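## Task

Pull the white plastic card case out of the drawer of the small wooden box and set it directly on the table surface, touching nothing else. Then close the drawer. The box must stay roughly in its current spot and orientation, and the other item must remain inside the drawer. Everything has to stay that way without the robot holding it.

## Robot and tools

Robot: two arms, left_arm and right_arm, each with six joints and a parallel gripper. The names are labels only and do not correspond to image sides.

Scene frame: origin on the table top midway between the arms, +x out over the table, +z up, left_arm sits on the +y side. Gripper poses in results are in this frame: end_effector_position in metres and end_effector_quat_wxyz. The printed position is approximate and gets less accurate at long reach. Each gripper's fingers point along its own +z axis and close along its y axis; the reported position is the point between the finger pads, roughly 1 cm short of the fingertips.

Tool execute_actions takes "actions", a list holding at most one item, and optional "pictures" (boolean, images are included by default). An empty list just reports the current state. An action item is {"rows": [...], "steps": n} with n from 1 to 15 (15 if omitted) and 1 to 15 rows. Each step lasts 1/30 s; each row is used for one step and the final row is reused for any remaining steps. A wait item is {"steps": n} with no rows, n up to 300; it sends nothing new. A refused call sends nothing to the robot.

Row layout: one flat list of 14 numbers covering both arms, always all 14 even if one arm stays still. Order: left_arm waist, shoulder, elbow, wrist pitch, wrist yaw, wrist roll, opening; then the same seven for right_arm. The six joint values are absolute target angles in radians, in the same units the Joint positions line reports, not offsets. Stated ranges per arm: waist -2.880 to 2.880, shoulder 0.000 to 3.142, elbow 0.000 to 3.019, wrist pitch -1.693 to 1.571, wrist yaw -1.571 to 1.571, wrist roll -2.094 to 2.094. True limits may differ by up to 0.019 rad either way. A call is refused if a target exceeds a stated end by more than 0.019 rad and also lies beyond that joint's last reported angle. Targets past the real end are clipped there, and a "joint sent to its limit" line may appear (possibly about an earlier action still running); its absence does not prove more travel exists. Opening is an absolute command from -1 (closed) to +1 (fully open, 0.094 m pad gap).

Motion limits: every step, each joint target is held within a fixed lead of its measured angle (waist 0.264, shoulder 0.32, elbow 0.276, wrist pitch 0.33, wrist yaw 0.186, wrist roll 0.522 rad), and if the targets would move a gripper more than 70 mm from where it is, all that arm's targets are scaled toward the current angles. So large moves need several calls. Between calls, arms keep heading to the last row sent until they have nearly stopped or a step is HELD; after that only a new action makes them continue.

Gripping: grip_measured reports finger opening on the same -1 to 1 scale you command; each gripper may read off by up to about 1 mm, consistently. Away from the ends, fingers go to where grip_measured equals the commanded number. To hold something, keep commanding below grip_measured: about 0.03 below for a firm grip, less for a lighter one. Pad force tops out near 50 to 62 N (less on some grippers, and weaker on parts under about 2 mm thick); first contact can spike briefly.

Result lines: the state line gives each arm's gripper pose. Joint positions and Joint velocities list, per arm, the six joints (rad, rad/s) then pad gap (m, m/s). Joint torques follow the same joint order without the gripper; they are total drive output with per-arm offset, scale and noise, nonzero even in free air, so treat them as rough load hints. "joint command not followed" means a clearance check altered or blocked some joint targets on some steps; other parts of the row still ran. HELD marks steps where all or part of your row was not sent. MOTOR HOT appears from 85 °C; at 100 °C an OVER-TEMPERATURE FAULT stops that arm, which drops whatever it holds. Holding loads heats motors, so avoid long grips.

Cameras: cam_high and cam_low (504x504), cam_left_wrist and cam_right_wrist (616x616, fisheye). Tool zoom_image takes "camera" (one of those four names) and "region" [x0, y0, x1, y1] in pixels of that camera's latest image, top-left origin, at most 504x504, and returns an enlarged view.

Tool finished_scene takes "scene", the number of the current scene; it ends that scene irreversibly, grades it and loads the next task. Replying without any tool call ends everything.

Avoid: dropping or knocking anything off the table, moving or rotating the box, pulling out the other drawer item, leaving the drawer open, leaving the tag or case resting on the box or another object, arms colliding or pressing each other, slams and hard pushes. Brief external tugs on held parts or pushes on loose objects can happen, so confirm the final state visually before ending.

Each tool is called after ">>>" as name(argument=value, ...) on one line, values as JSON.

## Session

>>> execute_actions(actions=[])

Scene clock: 0.00 s of 6000.00 s.
left_arm: end_effector_position=(+0.3194, +0.2327, +0.2523) grip_measured=+1.000 end_effector_quat_wxyz=(+0.489, +0.653, +0.520, +0.252) | right_arm: end_effector_position=(+0.6960, -0.7089, +0.3174) grip_measured=+1.000 end_effector_quat_wxyz=(+0.553, +0.709, +0.257, +0.353)
Joint positions: left_arm=[-0.422  0.443  0.43  -0.392 -0.039  1.357  0.094] | right_arm=[-0.619  1.879  1.562  0.175  0.217  1.822  0.094]
Joint velocities: left_arm=[-0.005 -0.005  0.002 -0.012  0.022 -0.051  0.   ] | right_arm=[-0.015  0.005 -0.002 -0.002 -0.037  0.007  0.   ]
Joint torques (N m, as the arm reports them, + toward a larger angle): no reading
Motor temperatures (°C, as the motors report them): left_arm=[19 19 23 21 20 19] | right_arm=[21 22 21 19 21 18]

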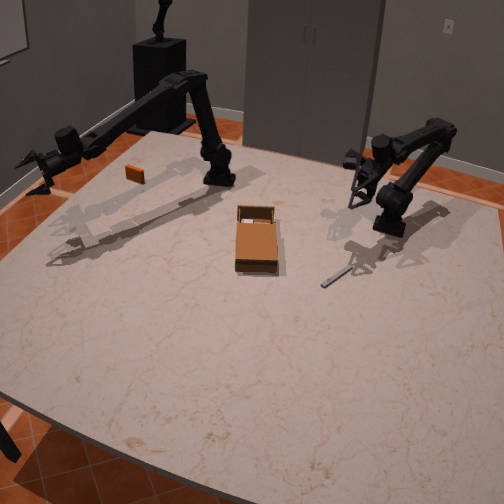

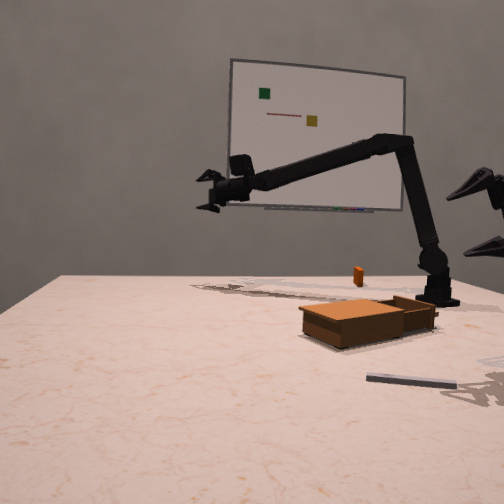

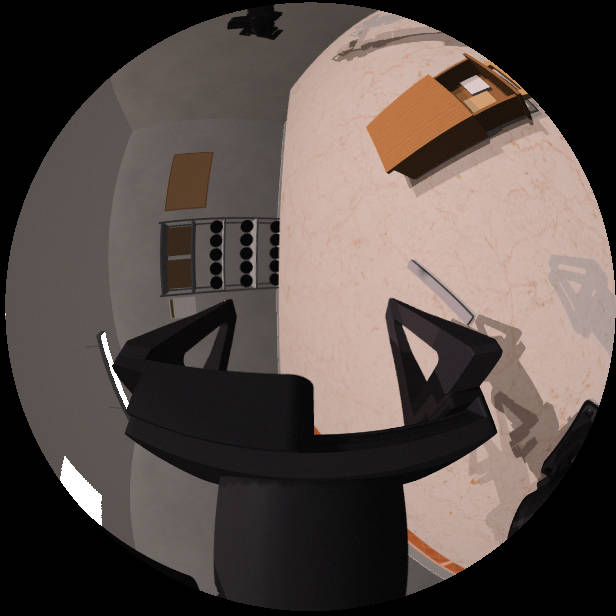

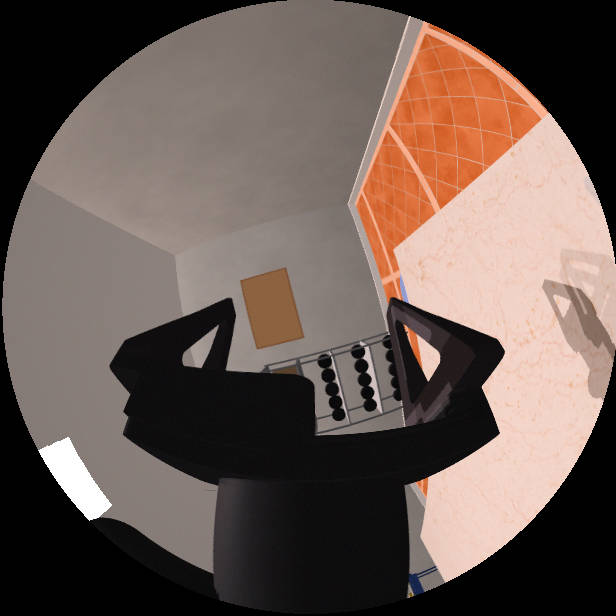

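>>> zoom_image(camera="cam_high", region=[190, 170, 330, 300])

>>> zoom_image(camera="cam_low", region=[270, 260, 490, 380])

>>> zoom_image(camera="cam_left_wrist", region=[350, 30, 570, 210])

Region (190, 170, 330, 300) of cam_high's 504x504 image, scaled by 3.600, with more detail than that image has; it fills the top 468 rows of this view, and the rest is white.

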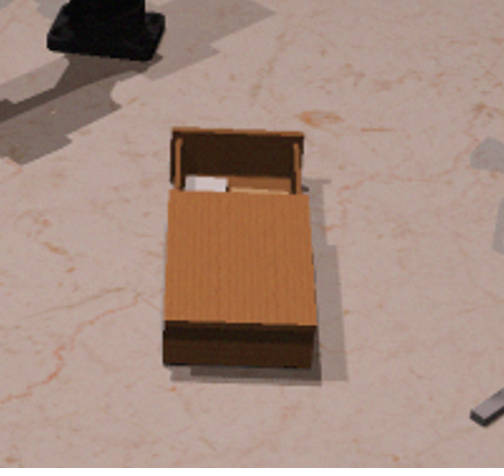

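Region (270, 260, 490, 380) of cam_low's 504x504 image, scaled by 2.291, with more detail than that image has; it fills the top 275 rows of this view, and the rest is white.

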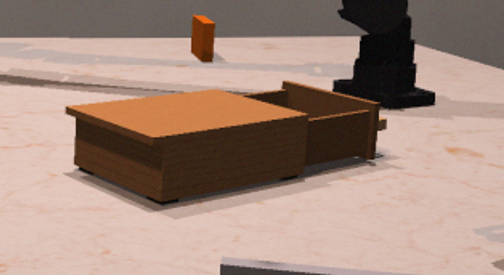

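Region (350, 30, 570, 210) of cam_left_wrist's 616x616 image, scaled by 2.291, with more detail than that image has; it fills the top 412 rows of this view, and the rest is white.

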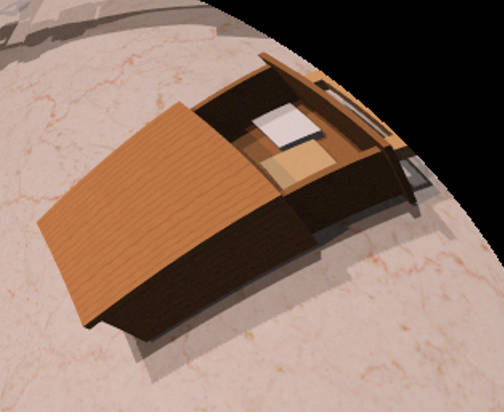

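>>> execute_actions(actions=[{"rows":[[-0.45,0.6,0.8,-0.6,0,0.9,0.5,-0.4,1.75,1.55,-0.2,0.15,1.5,0.5],[-0.45,0.6,0.8,-0.6,0,0.9,0.5,-0.4,1.75,1.55,-0.2,0.15,1.5,0.5],[-0.45,0.6,0.8,-0.6,0,0.9,0.5,-0.4,1.75,1.55,-0.2,0.15,1.5,0.5],[-0.45,0.6,0.8,-0.6,0,0.9,0.5,-0.4,1.75,1.55,-0.2,0.15,1.5,0.5],[-0.45,0.6,0.8,-0.6,0,0.9,0.5,-0.4,1.75,1.55,-0.2,0.15,1.5,0.5],[-0.45,0.6,0.8,-0.6,0,0.9,0.5,-0.4,1.75,1.55,-0.2,0.15,1.5,0.5],[-0.45,0.6,0.8,-0.6,0,0.9,0.5,-0.4,1.75,1.55,-0.2,0.15,1.5,0.5],[-0.5,1.2,1.35,-1.0,0,0.2,-0.5,0.0,1.55,1.45,-0.8,0.05,1.0,0.5]],"steps":15}], pictures=false)

>>> execute_actions(actions=[{"rows":[[-0.5,1.2,1.35,-1.0,0,0.2,-0.5,0.0,1.55,1.45,-0.8,0.05,1.0,0.5]],"steps":15}], pictures=false)

Scene clock: 5.50 s of 6000.00 s.
left_arm: end_effector_position=(+0.4338, +0.1318, +0.3382) grip_measured=-0.498 end_effector_quat_wxyz=(+0.331, +0.451, +0.829, -0.011) | right_arm: end_effector_position=(+0.7064, -0.4315, +0.2644) grip_measured=+0.502 end_effector_quat_wxyz=(+0.399, +0.626, +0.615, +0.265)
Joint positions: left_arm=[-0.493  1.154  1.222 -0.964 -0.003  0.462  0.024] | right_arm=[-0.295  1.742  1.491 -0.323  0.08   1.432  0.071]
Joint velocities: left_arm=[-0.005  1.724  1.56  -0.261 -0.007 -1.722 -0.001] | right_arm=[ 0.913 -0.396 -0.11  -1.009 -0.125 -0.755 -0.   ]
Joint torques (N m, as the arm reports them, + toward a larger angle): left_arm=[ -0.63 -12.68  10.14   0.73   0.22  -0.1 ] | right_arm=[  0.82 -21.29   8.68   1.66   0.05  -0.07]
Motor temperatures (°C, as the motors report them): left_arm=[19 19 25 21 20 19] | right_arm=[21 23 23 19 21 18]
Steps of this call (steps 1 to 90: nothing new was sent; then 2.00 s passed at rest; steps 91 to 105: all 15 steps of this action). Readings (joint positions):
91: left_arm=[-0.422 0.453 0.446 -0.428 -0.026 1.303] | right_arm=[-0.614 1.877 1.562 0.151 0.207 1.803]
92: left_arm=[-0.425 0.479 0.480 -0.485 -0.016 1.244] | right_arm=[-0.609 1.871 1.561 0.108 0.197 1.779]
94: left_arm=[-0.432 0.541 0.556 -0.537 -0.010 1.165] | right_arm=[-0.582 1.860 1.558 0.026 0.182 1.736]
98: left_arm=[-0.441 0.627 0.711 -0.638 -0.006 0.988] | right_arm=[-0.495 1.837 1.550 -0.100 0.149 1.645]
105: the state above

Scene clock: 6.00 s of 6000.00 s.
left_arm: end_effector_position=(+0.4487, +0.1230, +0.3573) grip_measured=-0.499 end_effector_quat_wxyz=(+0.331, +0.347, +0.876, -0.051) | right_arm: end_effector_position=(+0.5879, -0.2084, +0.2784) grip_measured=+0.502 end_effector_quat_wxyz=(+0.282, +0.383, +0.861, +0.179)
Joint positions: left_arm=[-0.493  1.199  1.303 -0.992 -0.003  0.221  0.024] | right_arm=[ 0.038  1.554  1.447 -0.783  0.047  1.042  0.071]
Joint velocities: left_arm=[-0.005  0.005  0.012  0.002 -0.007 -0.081 -0.001] | right_arm=[-0.259 -0.083 -0.002  0.012 -0.022 -0.242 -0.   ]
Joint torques (N m, as the arm reports them, + toward a larger angle): left_arm=[-0.94 -8.39 11.12  1.01  0.21 -0.11] | right_arm=[ -1.94 -15.06   9.05   1.01   0.23  -0.09]
Motor temperatures (°C, as the motors report them): left_arm=[19 19 25 21 20 19] | right_arm=[21 23 23 19 21 18]
Steps of this call (steps 1 to 15: all 15 steps of this action). Readings (joint positions):
1: left_arm=[-0.493 1.204 1.267 -0.968 -0.003 0.411] | right_arm=[-0.263 1.729 1.487 -0.358 0.075 1.404]
2: left_arm=[-0.493 1.236 1.294 -0.969 -0.003 0.370] | right_arm=[-0.230 1.716 1.484 -0.393 0.071 1.376]
4: left_arm=[-0.493 1.257 1.303 -0.974 -0.003 0.313] | right_arm=[-0.162 1.691 1.479 -0.478 0.064 1.318]
8: left_arm=[-0.493 1.237 1.303 -0.992 -0.003 0.253] | right_arm=[-0.028 1.628 1.460 -0.695 0.052 1.172]
15: the state above

>>> execute_actions(actions=[{"rows":[[-0.5,1.3,1.4,-1.05,0,-0.1,-1,0.1,1.45,1.42,-1.1,0,0.7,0.0],[-0.5,1.3,1.4,-1.05,0,-0.1,-1,0.1,1.45,1.42,-1.1,0,0.7,0.0],[-0.5,1.3,1.4,-1.05,0,-0.1,-1,0.1,1.45,1.42,-1.1,0,0.7,0.0],[-0.5,1.3,1.4,-1.05,0,-0.1,-1,0.1,1.45,1.42,-1.1,0,0.7,0.0],[-0.5,1.3,1.4,-1.05,0,-0.1,-1,0.1,1.45,1.42,-1.1,0,0.7,0.0],[-0.5,1.3,1.4,-1.05,0,-0.1,-1,0.1,1.45,1.42,-1.1,0,0.7,0.0],[-0.5,1.3,1.4,-1.05,0,-0.1,-1,0.1,1.45,1.42,-1.1,0,0.7,0.0],[-0.52,1.5,1.55,-1.1,0,-0.5,-1,0.25,1.37,1.36,-1.5,0,0.4,0.0]],"steps":15}], pictures=false)

>>> execute_actions(actions=[{"rows":[[-0.53,1.65,1.65,-1.2,0,-0.7,-1,0.35,1.36,1.35,-1.52,0,0.37,0.0],[-0.53,1.65,1.65,-1.2,0,-0.7,-1,0.35,1.36,1.35,-1.52,0,0.37,0.0],[-0.53,1.65,1.65,-1.2,0,-0.7,-1,0.35,1.36,1.35,-1.52,0,0.37,0.0],[-0.53,1.65,1.65,-1.2,0,-0.7,-1,0.45,1.36,1.35,-1.52,0,0.37,0.0],[-0.53,1.75,1.72,-1.25,0,-0.8,-1,0.45,1.36,1.35,-1.52,0,0.37,0.0],[-0.53,1.75,1.72,-1.25,0,-0.8,-1,0.45,1.36,1.35,-1.52,0,0.37,0.0],[-0.53,1.75,1.72,-1.25,0,-0.8,-1,0.52,1.36,1.35,-1.52,0,0.37,0.0],[-0.53,1.85,1.78,-1.3,0,-0.96,-1,0.52,1.36,1.35,-1.52,0,0.37,0.0],[-0.53,1.85,1.78,-1.3,0,-0.96,-1,0.52,1.36,1.35,-1.52,0,0.37,0.0],[-0.537,1.9,1.8,-1.35,0,-0.96,-1,0.565,1.36,1.35,-1.52,0,0.37,0.0]],"steps":15}], pictures=false)

>>> execute_actions(actions=[{"steps":12}])

Scene clock: 9.63 s of 6000.00 s.
left_arm: end_effector_position=(+0.5146, +0.0709, +0.2864) grip_measured=-0.987 end_effector_quat_wxyz=(+0.205, +0.072, +0.971, -0.105) | right_arm: end_effector_position=(+0.3580, -0.1528, +0.2594) grip_measured=+0.002 end_effector_quat_wxyz=(+0.031, +0.019, +0.999, +0.016)
Joint positions: left_arm=[-0.512  1.529  1.515 -1.093 -0.003 -0.406  0.001] | right_arm=[ 0.271  1.384  1.356 -1.474 -0.001  0.492  0.047]
Joint velocities: left_arm=[-0.034  0.298 -0.002 -0.056 -0.022 -0.564 -0.001] | right_arm=[ 0.22  -0.181  0.007 -0.305  0.007 -0.549 -0.001]
Joint torques (N m, as the arm reports them, + toward a larger angle): left_arm=[ -0.71 -17.05  10.05   1.     0.14  -0.08] | right_arm=[ -3.05 -11.54   8.54   0.6    0.13  -0.01]
Motor temperatures (°C, as the motors report them): left_arm=[19 19 26 21 20 19] | right_arm=[21 23 23 19 21 18]
Steps of this call (steps 1 to 30: the robot went on to your last target; steps 31 to 94: nothing new was sent; steps 95 to 109: all 15 steps of this action). Readings (joint positions):
95: left_arm=[-0.493 1.206 1.309 -1.004 -0.003 0.167] | right_arm=[-0.002 1.551 1.447 -0.826 0.035 0.974]
96: left_arm=[-0.493 1.219 1.324 -1.022 -0.003 0.116] | right_arm=[0.005 1.542 1.443 -0.896 0.022 0.932]
98: left_arm=[-0.493 1.255 1.350 -1.033 -0.003 0.042] | right_arm=[0.038 1.516 1.422 -1.011 0.008 0.857]
102: left_arm=[-0.494 1.322 1.370 -1.056 -0.003 -0.095] | right_arm=[0.117 1.475 1.410 -1.112 0.002 0.745]
109: the state above

Scene clock: 10.13 s of 6000.00 s.
left_arm: end_effector_position=(+0.5478, +0.0409, +0.1515) grip_measured=-0.987 end_effector_quat_wxyz=(+0.025, -0.165, +0.986, -0.021) | right_arm: end_effector_position=(+0.2764, -0.0527, +0.2632) grip_measured=+0.002 end_effector_quat_wxyz=(+0.021, -0.192, +0.981, +0.014)
Joint positions: left_arm=[-0.525  1.927  1.757 -1.335 -0.003 -0.901  0.001] | right_arm=[ 0.586  1.371  1.354 -1.504 -0.001  0.381  0.047]
Joint velocities: left_arm=[-0.044  0.396 -0.002 -0.085  0.051 -0.388 -0.   ] | right_arm=[-0.044 -0.005  0.017 -0.022  0.022 -0.081 -0.   ]
Joint torques (N m, as the arm reports them, + toward a larger angle): left_arm=[ -0.97 -21.92  10.01   0.12   0.1   -0.11] | right_arm=[ -1.52 -11.89   7.79  -0.05   0.14  -0.02]
Motor temperatures (°C, as the motors report them): left_arm=[19 19 26 21 20 19] | right_arm=[21 23 23 19 21 18]
Steps of this call (steps 1 to 15: all 15 steps of this action). Readings (joint positions):
1: left_arm=[-0.514 1.549 1.525 -1.114 -0.003 -0.453] | right_arm=[0.283 1.378 1.356 -1.484 0.000 0.471]
2: left_arm=[-0.515 1.571 1.551 -1.149 -0.003 -0.501] | right_arm=[0.295 1.374 1.356 -1.493 0.001 0.453]
4: left_arm=[-0.518 1.619 1.591 -1.175 -0.003 -0.568] | right_arm=[0.335 1.371 1.356 -1.503 0.003 0.427]
8: left_arm=[-0.521 1.734 1.677 -1.240 -0.003 -0.721] | right_arm=[0.466 1.371 1.354 -1.504 0.002 0.398]
15: the state above

Scene clock: 10.53 s of 6000.00 s.
left_arm: end_effector_position=(+0.5453, +0.0406, +0.1584) grip_measured=-0.987 end_effector_quat_wxyz=(+0.027, -0.186, +0.982, -0.023) | right_arm: end_effector_position=(+0.2808, -0.0574, +0.2632) grip_measured=+0.002 end_effector_quat_wxyz=(+0.021, -0.185, +0.982, +0.014)
Joint positions: left_arm=[-0.528  1.915  1.757 -1.342 -0.003 -0.945  0.001] | right_arm=[ 0.57   1.371  1.354 -1.504 -0.001  0.379  0.047]
Joint velocities: left_arm=[-0.005 -0.044 -0.007 -0.002 -0.081 -0.007  0.001] | right_arm=[-0.015 -0.005  0.007 -0.017  0.066  0.007 -0.001]
Joint torques (N m, as the arm reports them, + toward a larger angle): left_arm=[ -0.86 -18.99  10.04   0.1    0.11  -0.12] | right_arm=[  0.46 -11.73   7.75  -0.04   0.1   -0.07]
Motor temperatures (°C, as the motors report them): left_arm=[19 19 26 21 20 19] | right_arm=[21 23 23 19 21 18]
Steps of this call (steps 1 to 12: the robot went on to your last target). Readings (joint positions):
1: left_arm=[-0.526 1.938 1.757 -1.337 -0.003 -0.910] | right_arm=[0.583 1.371 1.354 -1.504 -0.001 0.381]
2: left_arm=[-0.527 1.944 1.757 -1.339 -0.003 -0.918] | right_arm=[0.580 1.371 1.354 -1.504 -0.001 0.380]
4: left_arm=[-0.528 1.945 1.757 -1.341 -0.003 -0.928] | right_arm=[0.574 1.371 1.354 -1.504 -0.001 0.380]
8: left_arm=[-0.528 1.928 1.757 -1.342 -0.003 -0.940] | right_arm=[0.570 1.371 1.354 -1.504 -0.001 0.379]
12: the state above

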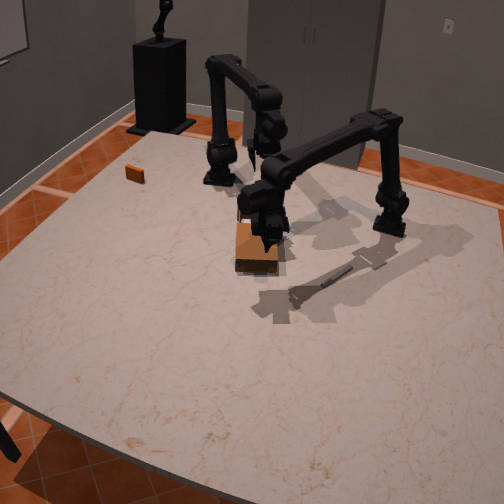

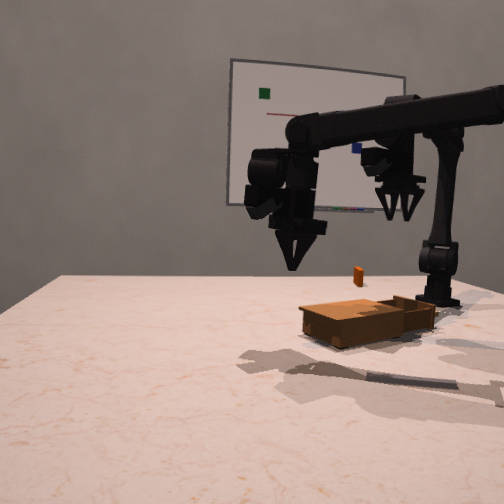

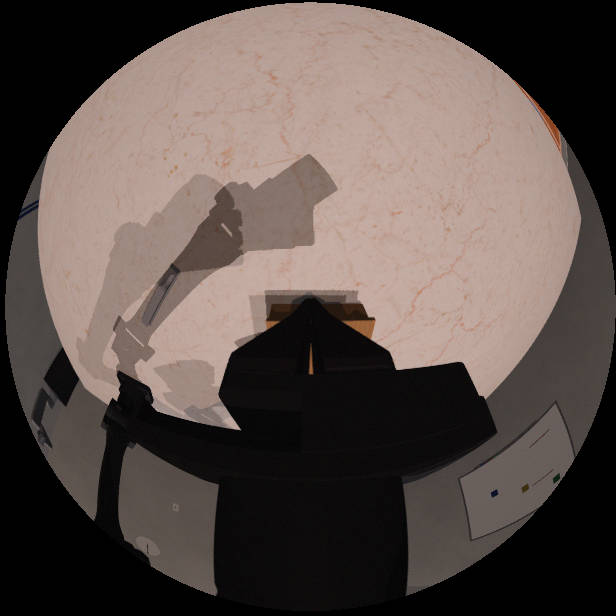

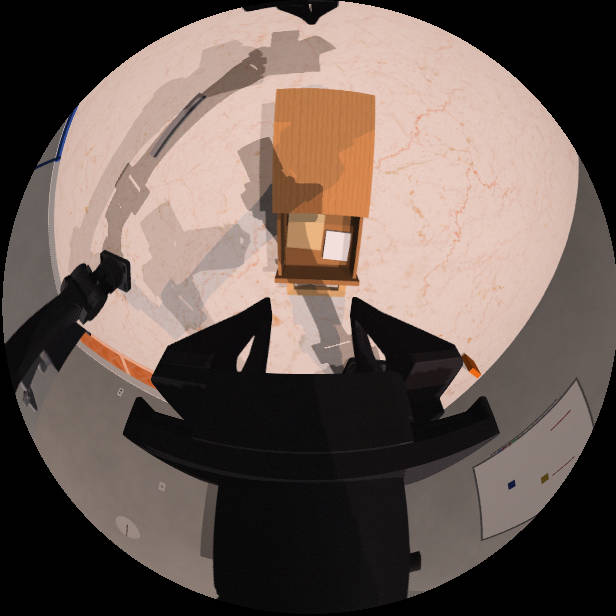

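>>> zoom_image(camera="cam_right_wrist", region=[250, 70, 400, 310])

Region (250, 70, 400, 310) of cam_right_wrist's 616x616 image, scaled by 2.100, with more detail than that image has; it fills the left 315 columns of this view, and the rest is white.

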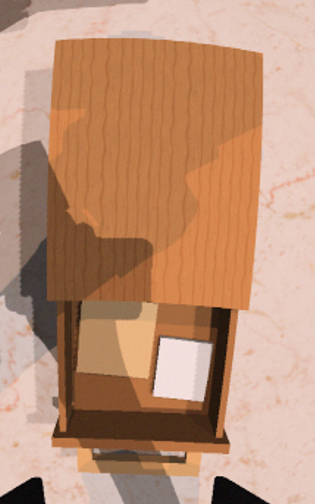

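>>> execute_actions(actions=[{"rows":[[-0.55,1.92,1.76,-1.33,0,-0.97,-1,0.55,1.38,1.32,-1.5,0,0.1,0.17],[-0.55,1.92,1.76,-1.33,0,-0.97,-1,0.55,1.38,1.32,-1.5,0,0.0,0.17],[-0.55,1.92,1.76,-1.33,0,-0.97,-1,0.55,1.38,1.32,-1.5,0,-0.1,0.17],[-0.57,1.93,1.74,-1.32,0,-0.98,-1,0.53,1.41,1.27,-1.46,0,-0.3,0.17],[-0.57,1.93,1.74,-1.32,0,-0.98,-1,0.53,1.41,1.27,-1.46,0,-0.4,0.17],[-0.57,1.93,1.74,-1.32,0,-0.98,-1,0.53,1.41,1.27,-1.46,0,-0.5,0.17],[-0.59,1.95,1.71,-1.3,0,-0.99,-1,0.52,1.45,1.2,-1.41,0,-0.7,0.17],[-0.59,1.95,1.71,-1.3,0,-0.99,-1,0.52,1.45,1.2,-1.41,0,-0.8,0.17],[-0.59,1.95,1.71,-1.3,0,-0.99,-1,0.52,1.45,1.2,-1.41,0,-0.9,0.17],[-0.61,1.96,1.69,-1.28,0,-1.0,-1,0.51,1.49,1.13,-1.35,0,-1.0,0.17],[-0.61,1.96,1.69,-1.28,0,-1.0,-1,0.51,1.49,1.13,-1.35,0,-1.1,0.17],[-0.61,1.96,1.69,-1.28,0,-1.0,-1,0.51,1.49,1.13,-1.35,0,-1.2,0.17],[-0.613,1.966,1.684,-1.275,0,-1.0,-1,0.50,1.53,1.062,-1.29,0,-1.235,0.17]],"steps":15}], pictures=false)

>>> execute_actions(actions=[{"steps":25}])

Scene clock: 19.27 s of 6000.00 s.
left_arm: end_effector_position=(+0.5061, +0.0054, +0.1056) grip_measured=-0.987 end_effector_quat_wxyz=(+0.003, -0.162, +0.987, -0.001) | right_arm: end_effector_position=(+0.2681, -0.1000, +0.1103) grip_measured=+0.168 end_effector_quat_wxyz=(-0.092, -0.723, +0.685, +0.012)
Joint positions: left_arm=[-0.613  1.958  1.682 -1.29  -0.002 -0.982  0.001] | right_arm=[ 0.509  1.515  1.081 -1.323 -0.001 -0.933  0.055]
Joint velocities: left_arm=[-0.142  0.19  -0.11   0.051 -0.051 -0.022 -0.001] | right_arm=[-0.083  0.532 -0.593  0.32   0.022 -2.059  0.001]
Joint torques (N m, as the arm reports them, + toward a larger angle): left_arm=[  0.71 -18.04   7.55   0.66   0.05  -0.1 ] | right_arm=[  0.05 -13.05   8.35   0.57   0.    -0.07]
Motor temperatures (°C, as the motors report them): left_arm=[19 20 27 21 20 19] | right_arm=[21 23 24 19 21 18]
Steps of this call (steps 1 to 30: the robot went on to your last target; steps 31 to 100: nothing new was sent; then 4.90 s passed at rest; steps 101 to 115: all 15 steps of this action). Readings (joint positions):
101: left_arm=[-0.529 1.914 1.757 -1.342 -0.003 -0.949] | right_arm=[0.569 1.371 1.351 -1.504 -0.001 0.337]
102: left_arm=[-0.530 1.914 1.757 -1.342 -0.003 -0.951] | right_arm=[0.567 1.371 1.344 -1.504 -0.001 0.276]
104: left_arm=[-0.535 1.914 1.754 -1.339 -0.003 -0.955] | right_arm=[0.559 1.373 1.323 -1.498 -0.001 0.116]
108: left_arm=[-0.557 1.917 1.731 -1.321 -0.003 -0.966] | right_arm=[0.534 1.394 1.250 -1.452 -0.001 -0.276]
115: the state above

Scene clock: 20.10 s of 6000.00 s.
left_arm: end_effector_position=(+0.5024, +0.0044, +0.0934) grip_measured=-0.987 end_effector_quat_wxyz=(-0.004, -0.163, +0.987, +0.006) | right_arm: end_effector_position=(+0.2605, -0.1078, +0.0870) grip_measured=+0.168 end_effector_quat_wxyz=(+0.114, +0.812, -0.572, -0.032)
Joint positions: left_arm=[-0.618  1.974  1.674 -1.286 -0.002 -0.988  0.001] | right_arm=[ 0.506  1.551  1.047 -1.304 -0.001 -1.226  0.055]
Joint velocities: left_arm=[-0.005  0.005 -0.017  0.002 -0.037 -0.007  0.001] | right_arm=[-0.005 -0.015 -0.002 -0.002  0.037 -0.125 -0.   ]
Joint torques (N m, as the arm reports them, + toward a larger angle): left_arm=[  0.49 -18.67   7.45   0.62   0.07  -0.11] | right_arm=[  0.12 -13.91   7.9    0.75   0.    -0.08]
Motor temperatures (°C, as the motors report them): left_arm=[19 21 27 21 20 19] | right_arm=[21 23 24 19 21 18]
Steps of this call (steps 1 to 25: the robot went on to your last target). Readings (joint positions):
1: left_arm=[-0.617 1.964 1.678 -1.289 -0.002 -0.983] | right_arm=[0.507 1.532 1.065 -1.316 -0.001 -0.992]
2: left_arm=[-0.618 1.969 1.676 -1.288 -0.002 -0.984] | right_arm=[0.506 1.545 1.054 -1.312 -0.001 -1.039]
4: left_arm=[-0.618 1.974 1.674 -1.287 -0.002 -0.985] | right_arm=[0.506 1.556 1.047 -1.308 -0.001 -1.107]
8: left_arm=[-0.618 1.974 1.674 -1.286 -0.002 -0.987] | right_arm=[0.506 1.551 1.047 -1.304 -0.001 -1.178]
25: the state above

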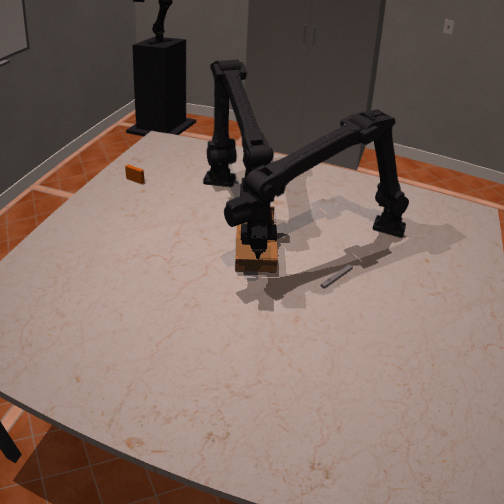

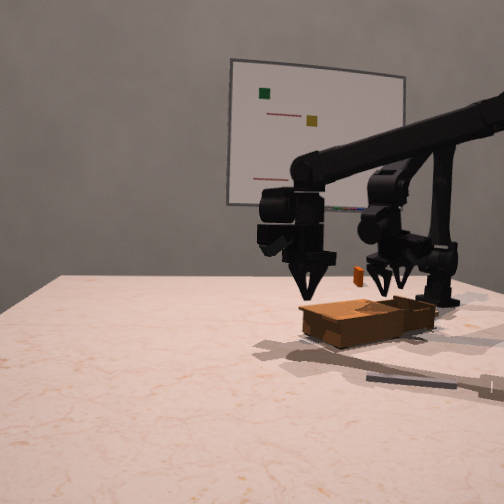

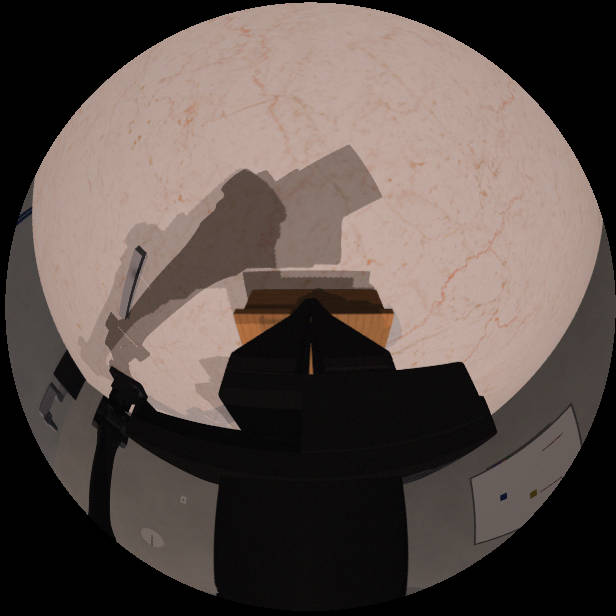

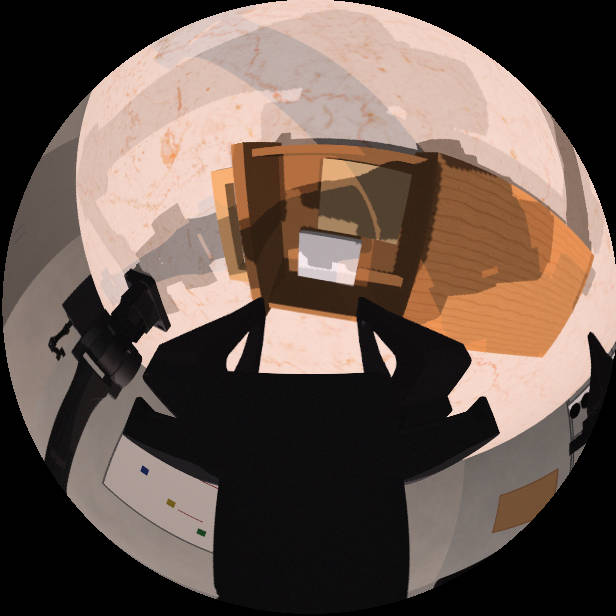

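>>> execute_actions(actions=[{"rows":[[-0.613,1.966,1.684,-1.275,0,-1.0,-1,0.503,1.555,1.045,-1.27,0,-1.235,0.15],[-0.613,1.966,1.684,-1.275,0,-1.0,-1,0.503,1.56,1.04,-1.255,0,-1.235,0.15],[-0.613,1.966,1.684,-1.275,0,-1.0,-1,0.503,1.565,1.035,-1.24,0,-1.235,0.15],[-0.613,1.966,1.684,-1.275,0,-1.0,-1,0.503,1.57,1.03,-1.225,0,-1.235,0.15],[-0.613,1.966,1.684,-1.275,0,-1.0,-1,0.503,1.575,1.025,-1.21,0,-1.235,0.15],[-0.613,1.966,1.684,-1.275,0,-1.0,-1,0.503,1.58,1.019,-1.195,0,-1.235,0.15],[-0.613,1.966,1.684,-1.275,0,-1.0,-1,0.503,1.585,1.013,-1.18,0,-1.235,0.15],[-0.613,1.966,1.684,-1.275,0,-1.0,-1,0.503,1.59,1.007,-1.168,0,-1.235,0.15],[-0.613,1.966,1.684,-1.275,0,-1.0,-1,0.503,1.595,1.001,-1.156,0,-1.235,0.15],[-0.613,1.966,1.684,-1.275,0,-1.0,-1,0.503,1.60,0.995,-1.145,0,-1.235,0.15],[-0.613,1.966,1.684,-1.275,0,-1.0,-1,0.503,1.605,0.989,-1.134,0,-1.235,0.15],[-0.613,1.966,1.684,-1.275,0,-1.0,-1,0.503,1.61,0.983,-1.123,0,-1.235,0.15],[-0.613,1.966,1.684,-1.275,0,-1.0,-1,0.503,1.615,0.977,-1.112,0,-1.235,0.15],[-0.613,1.966,1.684,-1.275,0,-1.0,-1,0.503,1.62,0.971,-1.102,0,-1.235,0.15],[-0.613,1.966,1.684,-1.275,0,-1.0,-1,0.503,1.625,0.965,-1.092,0,-1.235,0.15]],"steps":15}], pictures=false)

>>> execute_actions(actions=[{"steps":15}])

Scene clock: 25.80 s of 6000.00 s.
left_arm: end_effector_position=(+0.5024, +0.0044, +0.0934) grip_measured=-0.987 end_effector_quat_wxyz=(-0.004, -0.163, +0.987, +0.006) | right_arm: end_effector_position=(+0.2674, -0.1022, +0.0406) grip_measured=+0.152 end_effector_quat_wxyz=(+0.088, +0.814, -0.573, -0.025)
Joint positions: left_arm=[-0.618  1.974  1.674 -1.286 -0.002 -0.988  0.001] | right_arm=[ 0.506  1.606  0.979 -1.126 -0.001 -1.227  0.054]
Joint velocities: left_arm=[ 0.005  0.005  0.002 -0.002 -0.007 -0.022  0.001] | right_arm=[ 0.005  0.171 -0.203  0.305 -0.051 -0.037 -0.   ]
Joint torques (N m, as the arm reports them, + toward a larger angle): left_arm=[  0.56 -18.61   7.55   0.71   0.05  -0.1 ] | right_arm=[  0.4  -11.52   6.12   0.89  -0.01  -0.06]
Motor temperatures (°C, as the motors report them): left_arm=[19 21 27 21 20 19] | right_arm=[21 23 24 19 21 18]
Steps of this call (steps 1 to 30: the robot went on to your last target; steps 31 to 100: nothing new was sent; then 1.87 s passed at rest; steps 101 to 115: all 15 steps of this action). Readings (joint positions):
101: left_arm=[-0.618 1.974 1.674 -1.286 -0.002 -0.988] | right_arm=[0.506 1.551 1.047 -1.300 -0.001 -1.227]
102: left_arm=[-0.618 1.974 1.674 -1.286 -0.002 -0.988] | right_arm=[0.506 1.551 1.046 -1.291 -0.001 -1.227]
104: left_arm=[-0.618 1.974 1.674 -1.286 -0.002 -0.988] | right_arm=[0.506 1.551 1.043 -1.266 -0.001 -1.227]
108: left_arm=[-0.618 1.974 1.674 -1.286 -0.002 -0.988] | right_arm=[0.506 1.561 1.025 -1.208 -0.001 -1.227]
115: the state above

Scene clock: 26.30 s of 6000.00 s.
left_arm: end_effector_position=(+0.5024, +0.0044, +0.0934) grip_measured=-0.987 end_effector_quat_wxyz=(-0.004, -0.163, +0.987, +0.006) | right_arm: end_effector_position=(+0.2648, -0.1044, +0.0304) grip_measured=+0.152 end_effector_quat_wxyz=(+0.093, +0.814, -0.573, -0.026)
Joint positions: left_arm=[-0.618  1.974  1.674 -1.286 -0.002 -0.988  0.001] | right_arm=[ 0.506  1.623  0.965 -1.106 -0.001 -1.227  0.054]
Joint velocities: left_arm=[-0.015 -0.015 -0.017  0.002  0.007  0.022 -0.002] | right_arm=[-0.005  0.005 -0.002 -0.002  0.066 -0.022 -0.   ]
Joint torques (N m, as the arm reports them, + toward a larger angle): left_arm=[  0.43 -18.52   7.55   0.68   0.05  -0.11] | right_arm=[  0.39 -12.04   5.98   0.86   0.    -0.07]
Motor temperatures (°C, as the motors report them): left_arm=[19 21 27 21 20 19] | right_arm=[21 23 24 19 21 18]
Steps of this call (steps 1 to 15: the robot went on to your last target). Readings (joint positions):
1: left_arm=[-0.618 1.974 1.674 -1.286 -0.002 -0.988] | right_arm=[0.506 1.611 0.973 -1.118 -0.001 -1.227]
2: left_arm=[-0.618 1.974 1.674 -1.286 -0.002 -0.988] | right_arm=[0.506 1.616 0.969 -1.113 -0.001 -1.227]
4: left_arm=[-0.618 1.974 1.674 -1.286 -0.002 -0.988] | right_arm=[0.506 1.622 0.965 -1.109 -0.001 -1.227]
8: left_arm=[-0.618 1.974 1.674 -1.286 -0.002 -0.988] | right_arm=[0.506 1.623 0.965 -1.106 -0.001 -1.227]
15: the state above

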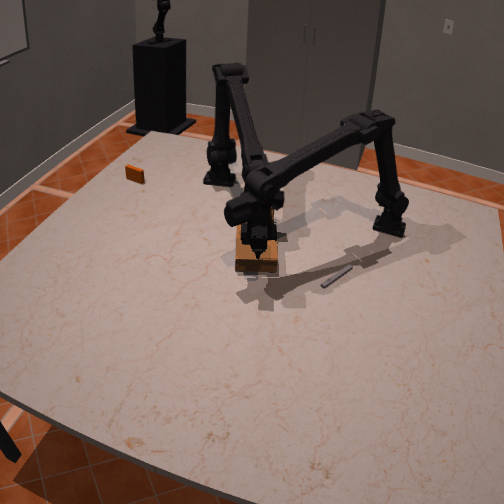

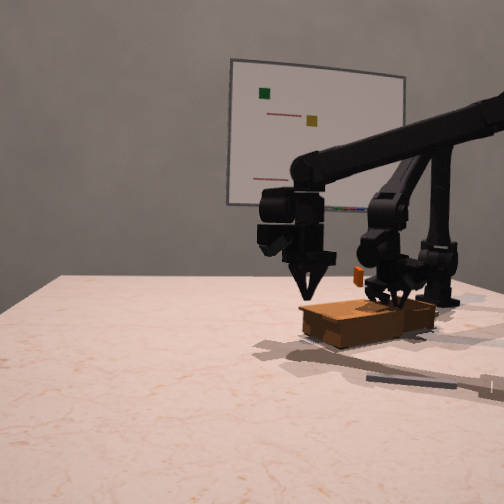

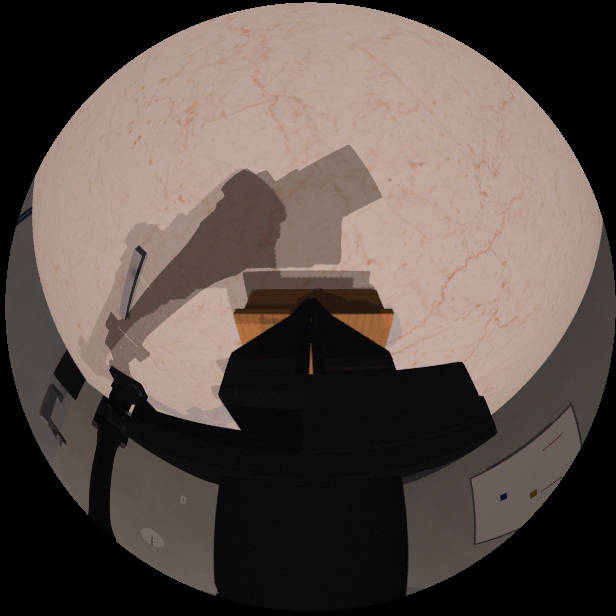

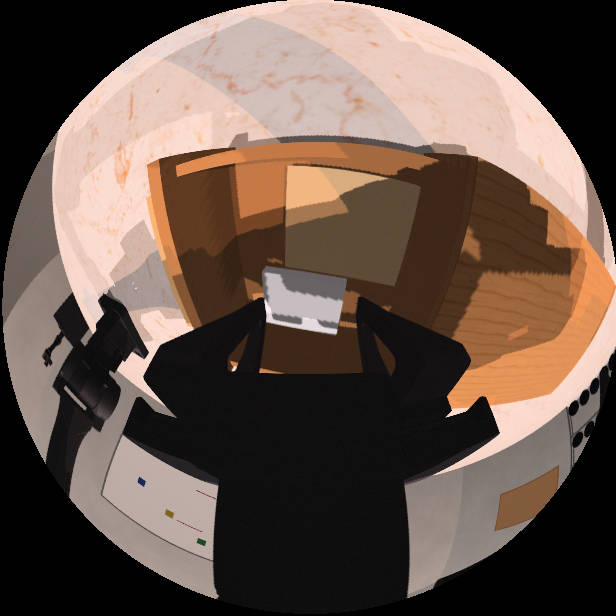

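>>> execute_actions(actions=[{"rows":[[-0.613,1.966,1.684,-1.275,0,-1.0,-1,0.503,1.60,0.962,-1.092,0,-1.235,0.17],[-0.613,1.966,1.684,-1.275,0,-1.0,-1,0.503,1.592,0.958,-1.092,0,-1.235,0.17],[-0.613,1.966,1.684,-1.275,0,-1.0,-1,0.503,1.588,0.954,-1.092,0,-1.235,0.17],[-0.613,1.966,1.684,-1.275,0,-1.0,-1,0.503,1.588,0.951,-1.092,0,-1.235,0.17],[-0.613,1.966,1.684,-1.275,0,-1.0,-1,0.503,1.588,0.951,-1.092,0,-1.235,0.17],[-0.613,1.966,1.684,-1.275,0,-1.0,-1,0.503,1.586,0.951,-1.092,0,-1.235,0.17],[-0.613,1.966,1.684,-1.275,0,-1.0,-1,0.503,1.580,0.944,-1.082,0,-1.235,0.17],[-0.613,1.966,1.684,-1.275,0,-1.0,-1,0.503,1.575,0.937,-1.071,0,-1.235,0.17],[-0.613,1.966,1.684,-1.275,0,-1.0,-1,0.503,1.570,0.930,-1.06,0,-1.235,0.17],[-0.613,1.966,1.684,-1.275,0,-1.0,-1,0.503,1.565,0.923,-1.049,0,-1.235,0.17],[-0.613,1.966,1.684,-1.275,0,-1.0,-1,0.503,1.560,0.916,-1.038,0,-1.235,0.17],[-0.613,1.966,1.684,-1.275,0,-1.0,-1,0.503,1.555,0.908,-1.027,0,-1.235,0.17],[-0.613,1.966,1.684,-1.275,0,-1.0,-1,0.503,1.550,0.900,-1.014,0,-1.235,0.17],[-0.613,1.966,1.684,-1.275,0,-1.0,-1,0.503,1.546,0.892,-1.0,0,-1.235,0.17],[-0.613,1.966,1.684,-1.275,0,-1.0,-1,0.503,1.542,0.884,-0.984,0,-1.235,0.17]],"steps":15}], pictures=false)

>>> execute_actions(actions=[{"steps":15}])

Scene clock: 32.10 s of 6000.00 s.
left_arm: end_effector_position=(+0.5024, +0.0044, +0.0934) grip_measured=-0.987 end_effector_quat_wxyz=(-0.004, -0.163, +0.987, +0.006) | right_arm: end_effector_position=(+0.2606, -0.1078, +0.0277) grip_measured=+0.168 end_effector_quat_wxyz=(+0.060, +0.816, -0.574, -0.017)
Joint positions: left_arm=[-0.618  1.974  1.674 -1.286 -0.002 -0.988  0.001] | right_arm=[ 0.506  1.573  0.902 -1.025 -0.001 -1.227  0.055]
Joint velocities: left_arm=[-0.015 -0.015  0.012  0.012 -0.007 -0.037  0.   ] | right_arm=[-0.005 -0.161 -0.237  0.408  0.037  0.022 -0.   ]
Joint torques (N m, as the arm reports them, + toward a larger angle): left_arm=[  0.34 -18.84   7.5    0.64   0.04  -0.11] | right_arm=[  0.32 -13.51   5.85   0.8    0.    -0.06]
Motor temperatures (°C, as the motors report them): left_arm=[19 21 26 21 20 19] | right_arm=[21 23 23 19 21 18]
Steps of this call (steps 1 to 15: the robot went on to your last target; steps 16 to 90: nothing new was sent; then 2.30 s passed at rest; steps 91 to 105: all 15 steps of this action). Readings (joint positions):
91: left_arm=[-0.618 1.974 1.674 -1.286 -0.002 -0.988] | right_arm=[0.506 1.623 0.965 -1.106 -0.001 -1.227]
92: left_arm=[-0.618 1.974 1.674 -1.286 -0.002 -0.988] | right_arm=[0.506 1.622 0.964 -1.106 -0.001 -1.227]
94: left_arm=[-0.618 1.974 1.674 -1.286 -0.002 -0.988] | right_arm=[0.506 1.619 0.961 -1.106 -0.001 -1.227]
98: left_arm=[-0.618 1.974 1.674 -1.286 -0.002 -0.988] | right_arm=[0.506 1.609 0.950 -1.098 -0.001 -1.227]
105: the state above

Scene clock: 32.60 s of 6000.00 s.
left_arm: end_effector_position=(+0.5024, +0.0044, +0.0934) grip_measured=-0.987 end_effector_quat_wxyz=(-0.004, -0.163, +0.987, +0.006) | right_arm: end_effector_position=(+0.2608, -0.1076, +0.0263) grip_measured=+0.168 end_effector_quat_wxyz=(+0.050, +0.817, -0.575, -0.014)
Joint positions: left_arm=[-0.618  1.974  1.674 -1.286 -0.002 -0.988  0.001] | right_arm=[ 0.506  1.563  0.887 -1.    -0.001 -1.227  0.055]
Joint velocities: left_arm=[-0.024  0.005  0.007 -0.002  0.066 -0.051 -0.001] | right_arm=[ 0.005 -0.005 -0.012 -0.002 -0.051  0.037 -0.   ]
Joint torques (N m, as the arm reports them, + toward a larger angle): left_arm=[  0.43 -18.68   7.54   0.58   0.06  -0.11] | right_arm=[  0.37 -13.29   5.86   1.11   0.    -0.06]
Motor temperatures (°C, as the motors report them): left_arm=[19 21 26 21 20 19] | right_arm=[21 23 23 19 21 18]
Steps of this call (steps 1 to 15: the robot went on to your last target). Readings (joint positions):
1: left_arm=[-0.618 1.974 1.674 -1.286 -0.002 -0.988] | right_arm=[0.506 1.568 0.895 -1.014 -0.001 -1.227]
2: left_arm=[-0.618 1.974 1.674 -1.286 -0.002 -0.988] | right_arm=[0.506 1.565 0.890 -1.008 -0.001 -1.227]
4: left_arm=[-0.618 1.974 1.674 -1.286 -0.002 -0.988] | right_arm=[0.506 1.563 0.887 -1.003 -0.001 -1.227]
8: left_arm=[-0.618 1.974 1.674 -1.286 -0.002 -0.988] | right_arm=[0.506 1.563 0.887 -1.000 -0.001 -1.227]
15: the state above

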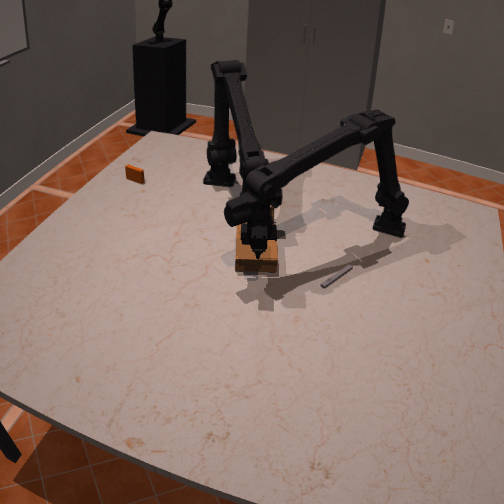

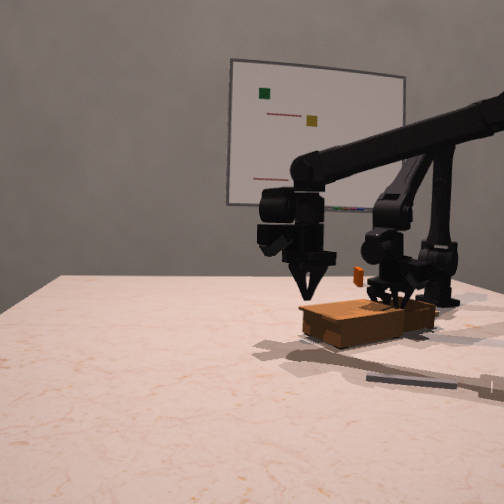

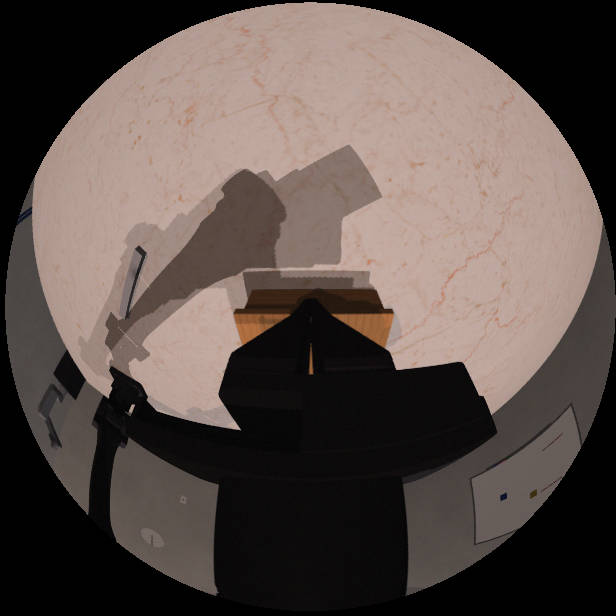

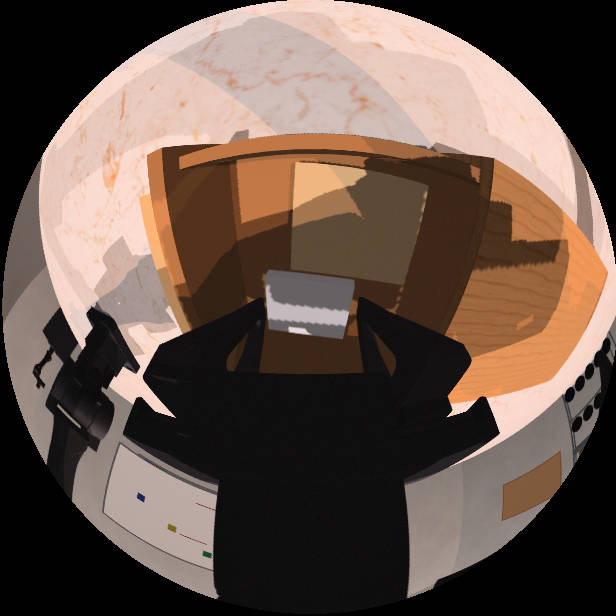

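>>> execute_actions(actions=[{"rows":[[-0.613,1.966,1.684,-1.275,0,-1.0,-1,0.503,1.538,0.878,-0.975,0,-1.235,0.17],[-0.613,1.966,1.684,-1.275,0,-1.0,-1,0.503,1.534,0.872,-0.966,0,-1.235,0.17],[-0.613,1.966,1.684,-1.275,0,-1.0,-1,0.503,1.530,0.866,-0.957,0,-1.235,0.17],[-0.613,1.966,1.684,-1.275,0,-1.0,-1,0.503,1.526,0.860,-0.948,0,-1.235,0.17],[-0.613,1.966,1.684,-1.275,0,-1.0,-1,0.503,1.522,0.854,-0.939,0,-1.235,0.17],[-0.613,1.966,1.684,-1.275,0,-1.0,-1,0.503,1.518,0.848,-0.930,0,-1.235,0.17],[-0.613,1.966,1.684,-1.275,0,-1.0,-1,0.503,1.514,0.842,-0.922,0,-1.235,0.15],[-0.613,1.966,1.684,-1.275,0,-1.0,-1,0.503,1.511,0.837,-0.914,0,-1.235,0.14]],"steps":15}], pictures=false)

>>> execute_actions(actions=[{"rows":[[-0.613,1.966,1.684,-1.275,0,-1.0,-1,0.503,1.511,0.837,-0.914,0,-1.235,0.1],[-0.613,1.966,1.684,-1.275,0,-1.0,-1,0.503,1.511,0.837,-0.914,0,-1.235,0.07],[-0.613,1.966,1.684,-1.275,0,-1.0,-1,0.503,1.511,0.837,-0.914,0,-1.235,0.04],[-0.613,1.966,1.684,-1.275,0,-1.0,-1,0.503,1.511,0.837,-0.914,0,-1.235,0.01],[-0.613,1.966,1.684,-1.275,0,-1.0,-1,0.503,1.511,0.837,-0.914,0,-1.235,-0.02],[-0.613,1.966,1.684,-1.275,0,-1.0,-1,0.503,1.511,0.837,-0.914,0,-1.235,-0.05],[-0.613,1.966,1.684,-1.275,0,-1.0,-1,0.503,1.511,0.837,-0.914,0,-1.235,-0.08]],"steps":15}])

Scene clock: 35.73 s of 6000.00 s.
left_arm: end_effector_position=(+0.5024, +0.0044, +0.0934) grip_measured=-0.987 end_effector_quat_wxyz=(-0.004, -0.163, +0.987, +0.006) | right_arm: end_effector_position=(+0.2604, -0.1079, +0.0247) grip_measured=+0.142 end_effector_quat_wxyz=(+0.021, +0.818, -0.575, -0.006)
Joint positions: left_arm=[-0.618  1.974  1.674 -1.286 -0.002 -0.988  0.001] | right_arm=[ 0.506  1.528  0.844 -0.93  -0.001 -1.227  0.054]
Joint velocities: left_arm=[-0.005  0.005 -0.012 -0.002 -0.007  0.007 -0.001] | right_arm=[-0.005  0.005 -0.007  0.002  0.007  0.037  0.   ]
Joint torques (N m, as the arm reports them, + toward a larger angle): left_arm=[  0.49 -18.64   7.45   0.7    0.04  -0.11] | right_arm=[  0.39 -12.46   5.66   1.27   0.    -0.04]
Motor temperatures (°C, as the motors report them): left_arm=[19 21 26 21 20 19] | right_arm=[21 23 23 19 21 18]
Steps of this call (steps 1 to 15: the robot went on to your last target; steps 16 to 79: nothing new was sent; steps 80 to 94: all 15 steps of this action). Readings (joint positions):
80: left_arm=[-0.618 1.974 1.674 -1.286 -0.002 -0.988] | right_arm=[0.506 1.563 0.886 -0.998 -0.001 -1.227]
81: left_arm=[-0.618 1.974 1.674 -1.286 -0.002 -0.988] | right_arm=[0.506 1.562 0.884 -0.994 -0.001 -1.227]
83: left_arm=[-0.618 1.974 1.674 -1.286 -0.002 -0.988] | right_arm=[0.506 1.554 0.876 -0.981 -0.001 -1.227]
87: left_arm=[-0.618 1.974 1.674 -1.286 -0.002 -0.988] | right_arm=[0.506 1.536 0.853 -0.944 -0.001 -1.227]
94: the state above

Scene clock: 36.23 s of 6000.00 s.
left_arm: end_effector_position=(+0.5024, +0.0044, +0.0934) grip_measured=-0.987 end_effector_quat_wxyz=(-0.004, -0.163, +0.987, +0.006) | right_arm: end_effector_position=(+0.2609, -0.1076, +0.0247) grip_measured=-0.005 end_effector_quat_wxyz=(+0.020, +0.818, -0.575, -0.006)
Joint positions: left_arm=[-0.618  1.974  1.674 -1.286 -0.002 -0.988  0.001] | right_arm=[ 0.506  1.528  0.844 -0.928 -0.001 -1.227  0.047]
Joint velocities: left_arm=[-0.005  0.005 -0.002 -0.012 -0.066 -0.022  0.   ] | right_arm=[ 0.005 -0.015  0.022 -0.017  0.007 -0.154  0.001]
Joint torques (N m, as the arm reports them, + toward a larger angle): left_arm=[  0.52 -18.46   7.53   0.69   0.03  -0.11] | right_arm=[  0.38 -12.45   5.67   1.16   0.    -0.04]
Motor temperatures (°C, as the motors report them): left_arm=[19 21 26 21 20 19] | right_arm=[21 23 23 19 21 18]
Steps of this call (steps 1 to 15: all 15 steps of this action). Readings (joint positions):
1: left_arm=[-0.618 1.974 1.674 -1.286 -0.002 -0.988] | right_arm=[0.506 1.528 0.844 -0.930 -0.001 -1.227]
2: left_arm=[-0.618 1.974 1.674 -1.286 -0.002 -0.988] | right_arm=[0.506 1.528 0.844 -0.929 -0.001 -1.227]
4: left_arm=[-0.618 1.974 1.674 -1.286 -0.002 -0.988] | right_arm=[0.506 1.528 0.844 -0.928 -0.001 -1.227]
8: left_arm=[-0.618 1.974 1.674 -1.286 -0.002 -0.988] | right_arm=[0.506 1.528 0.844 -0.928 -0.001 -1.227]
15: the state above

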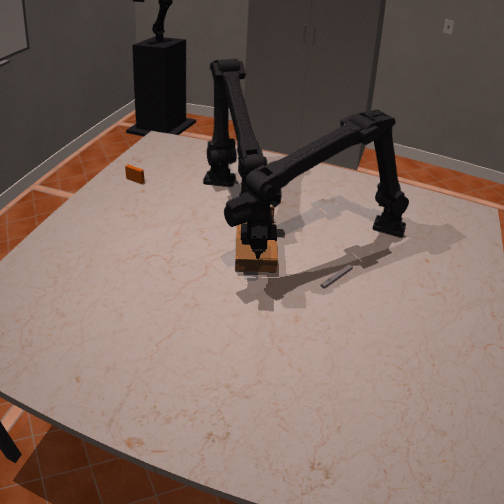

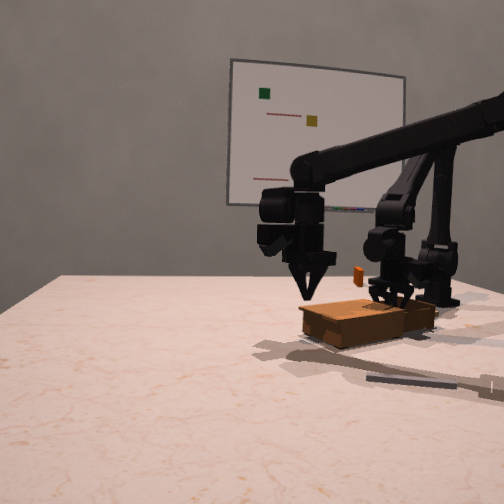

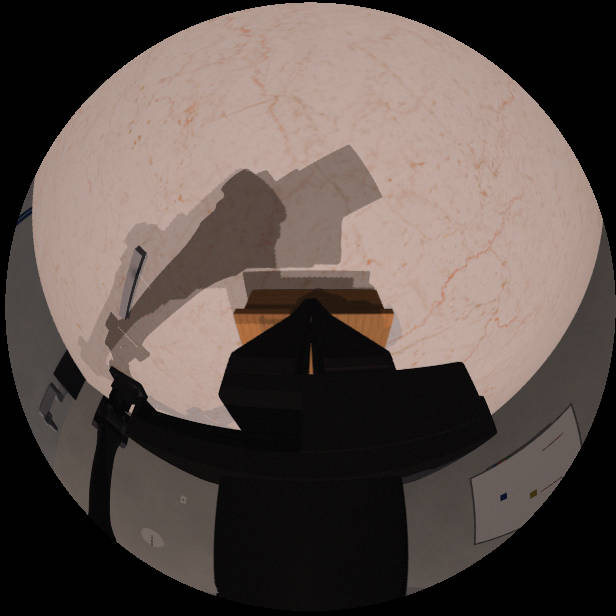

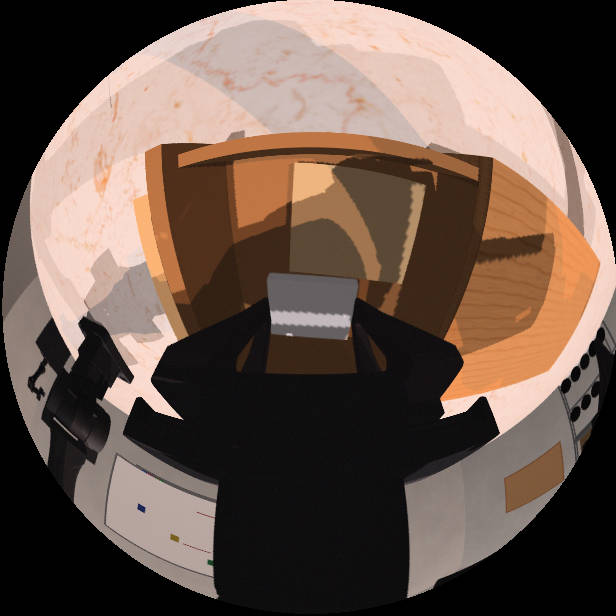

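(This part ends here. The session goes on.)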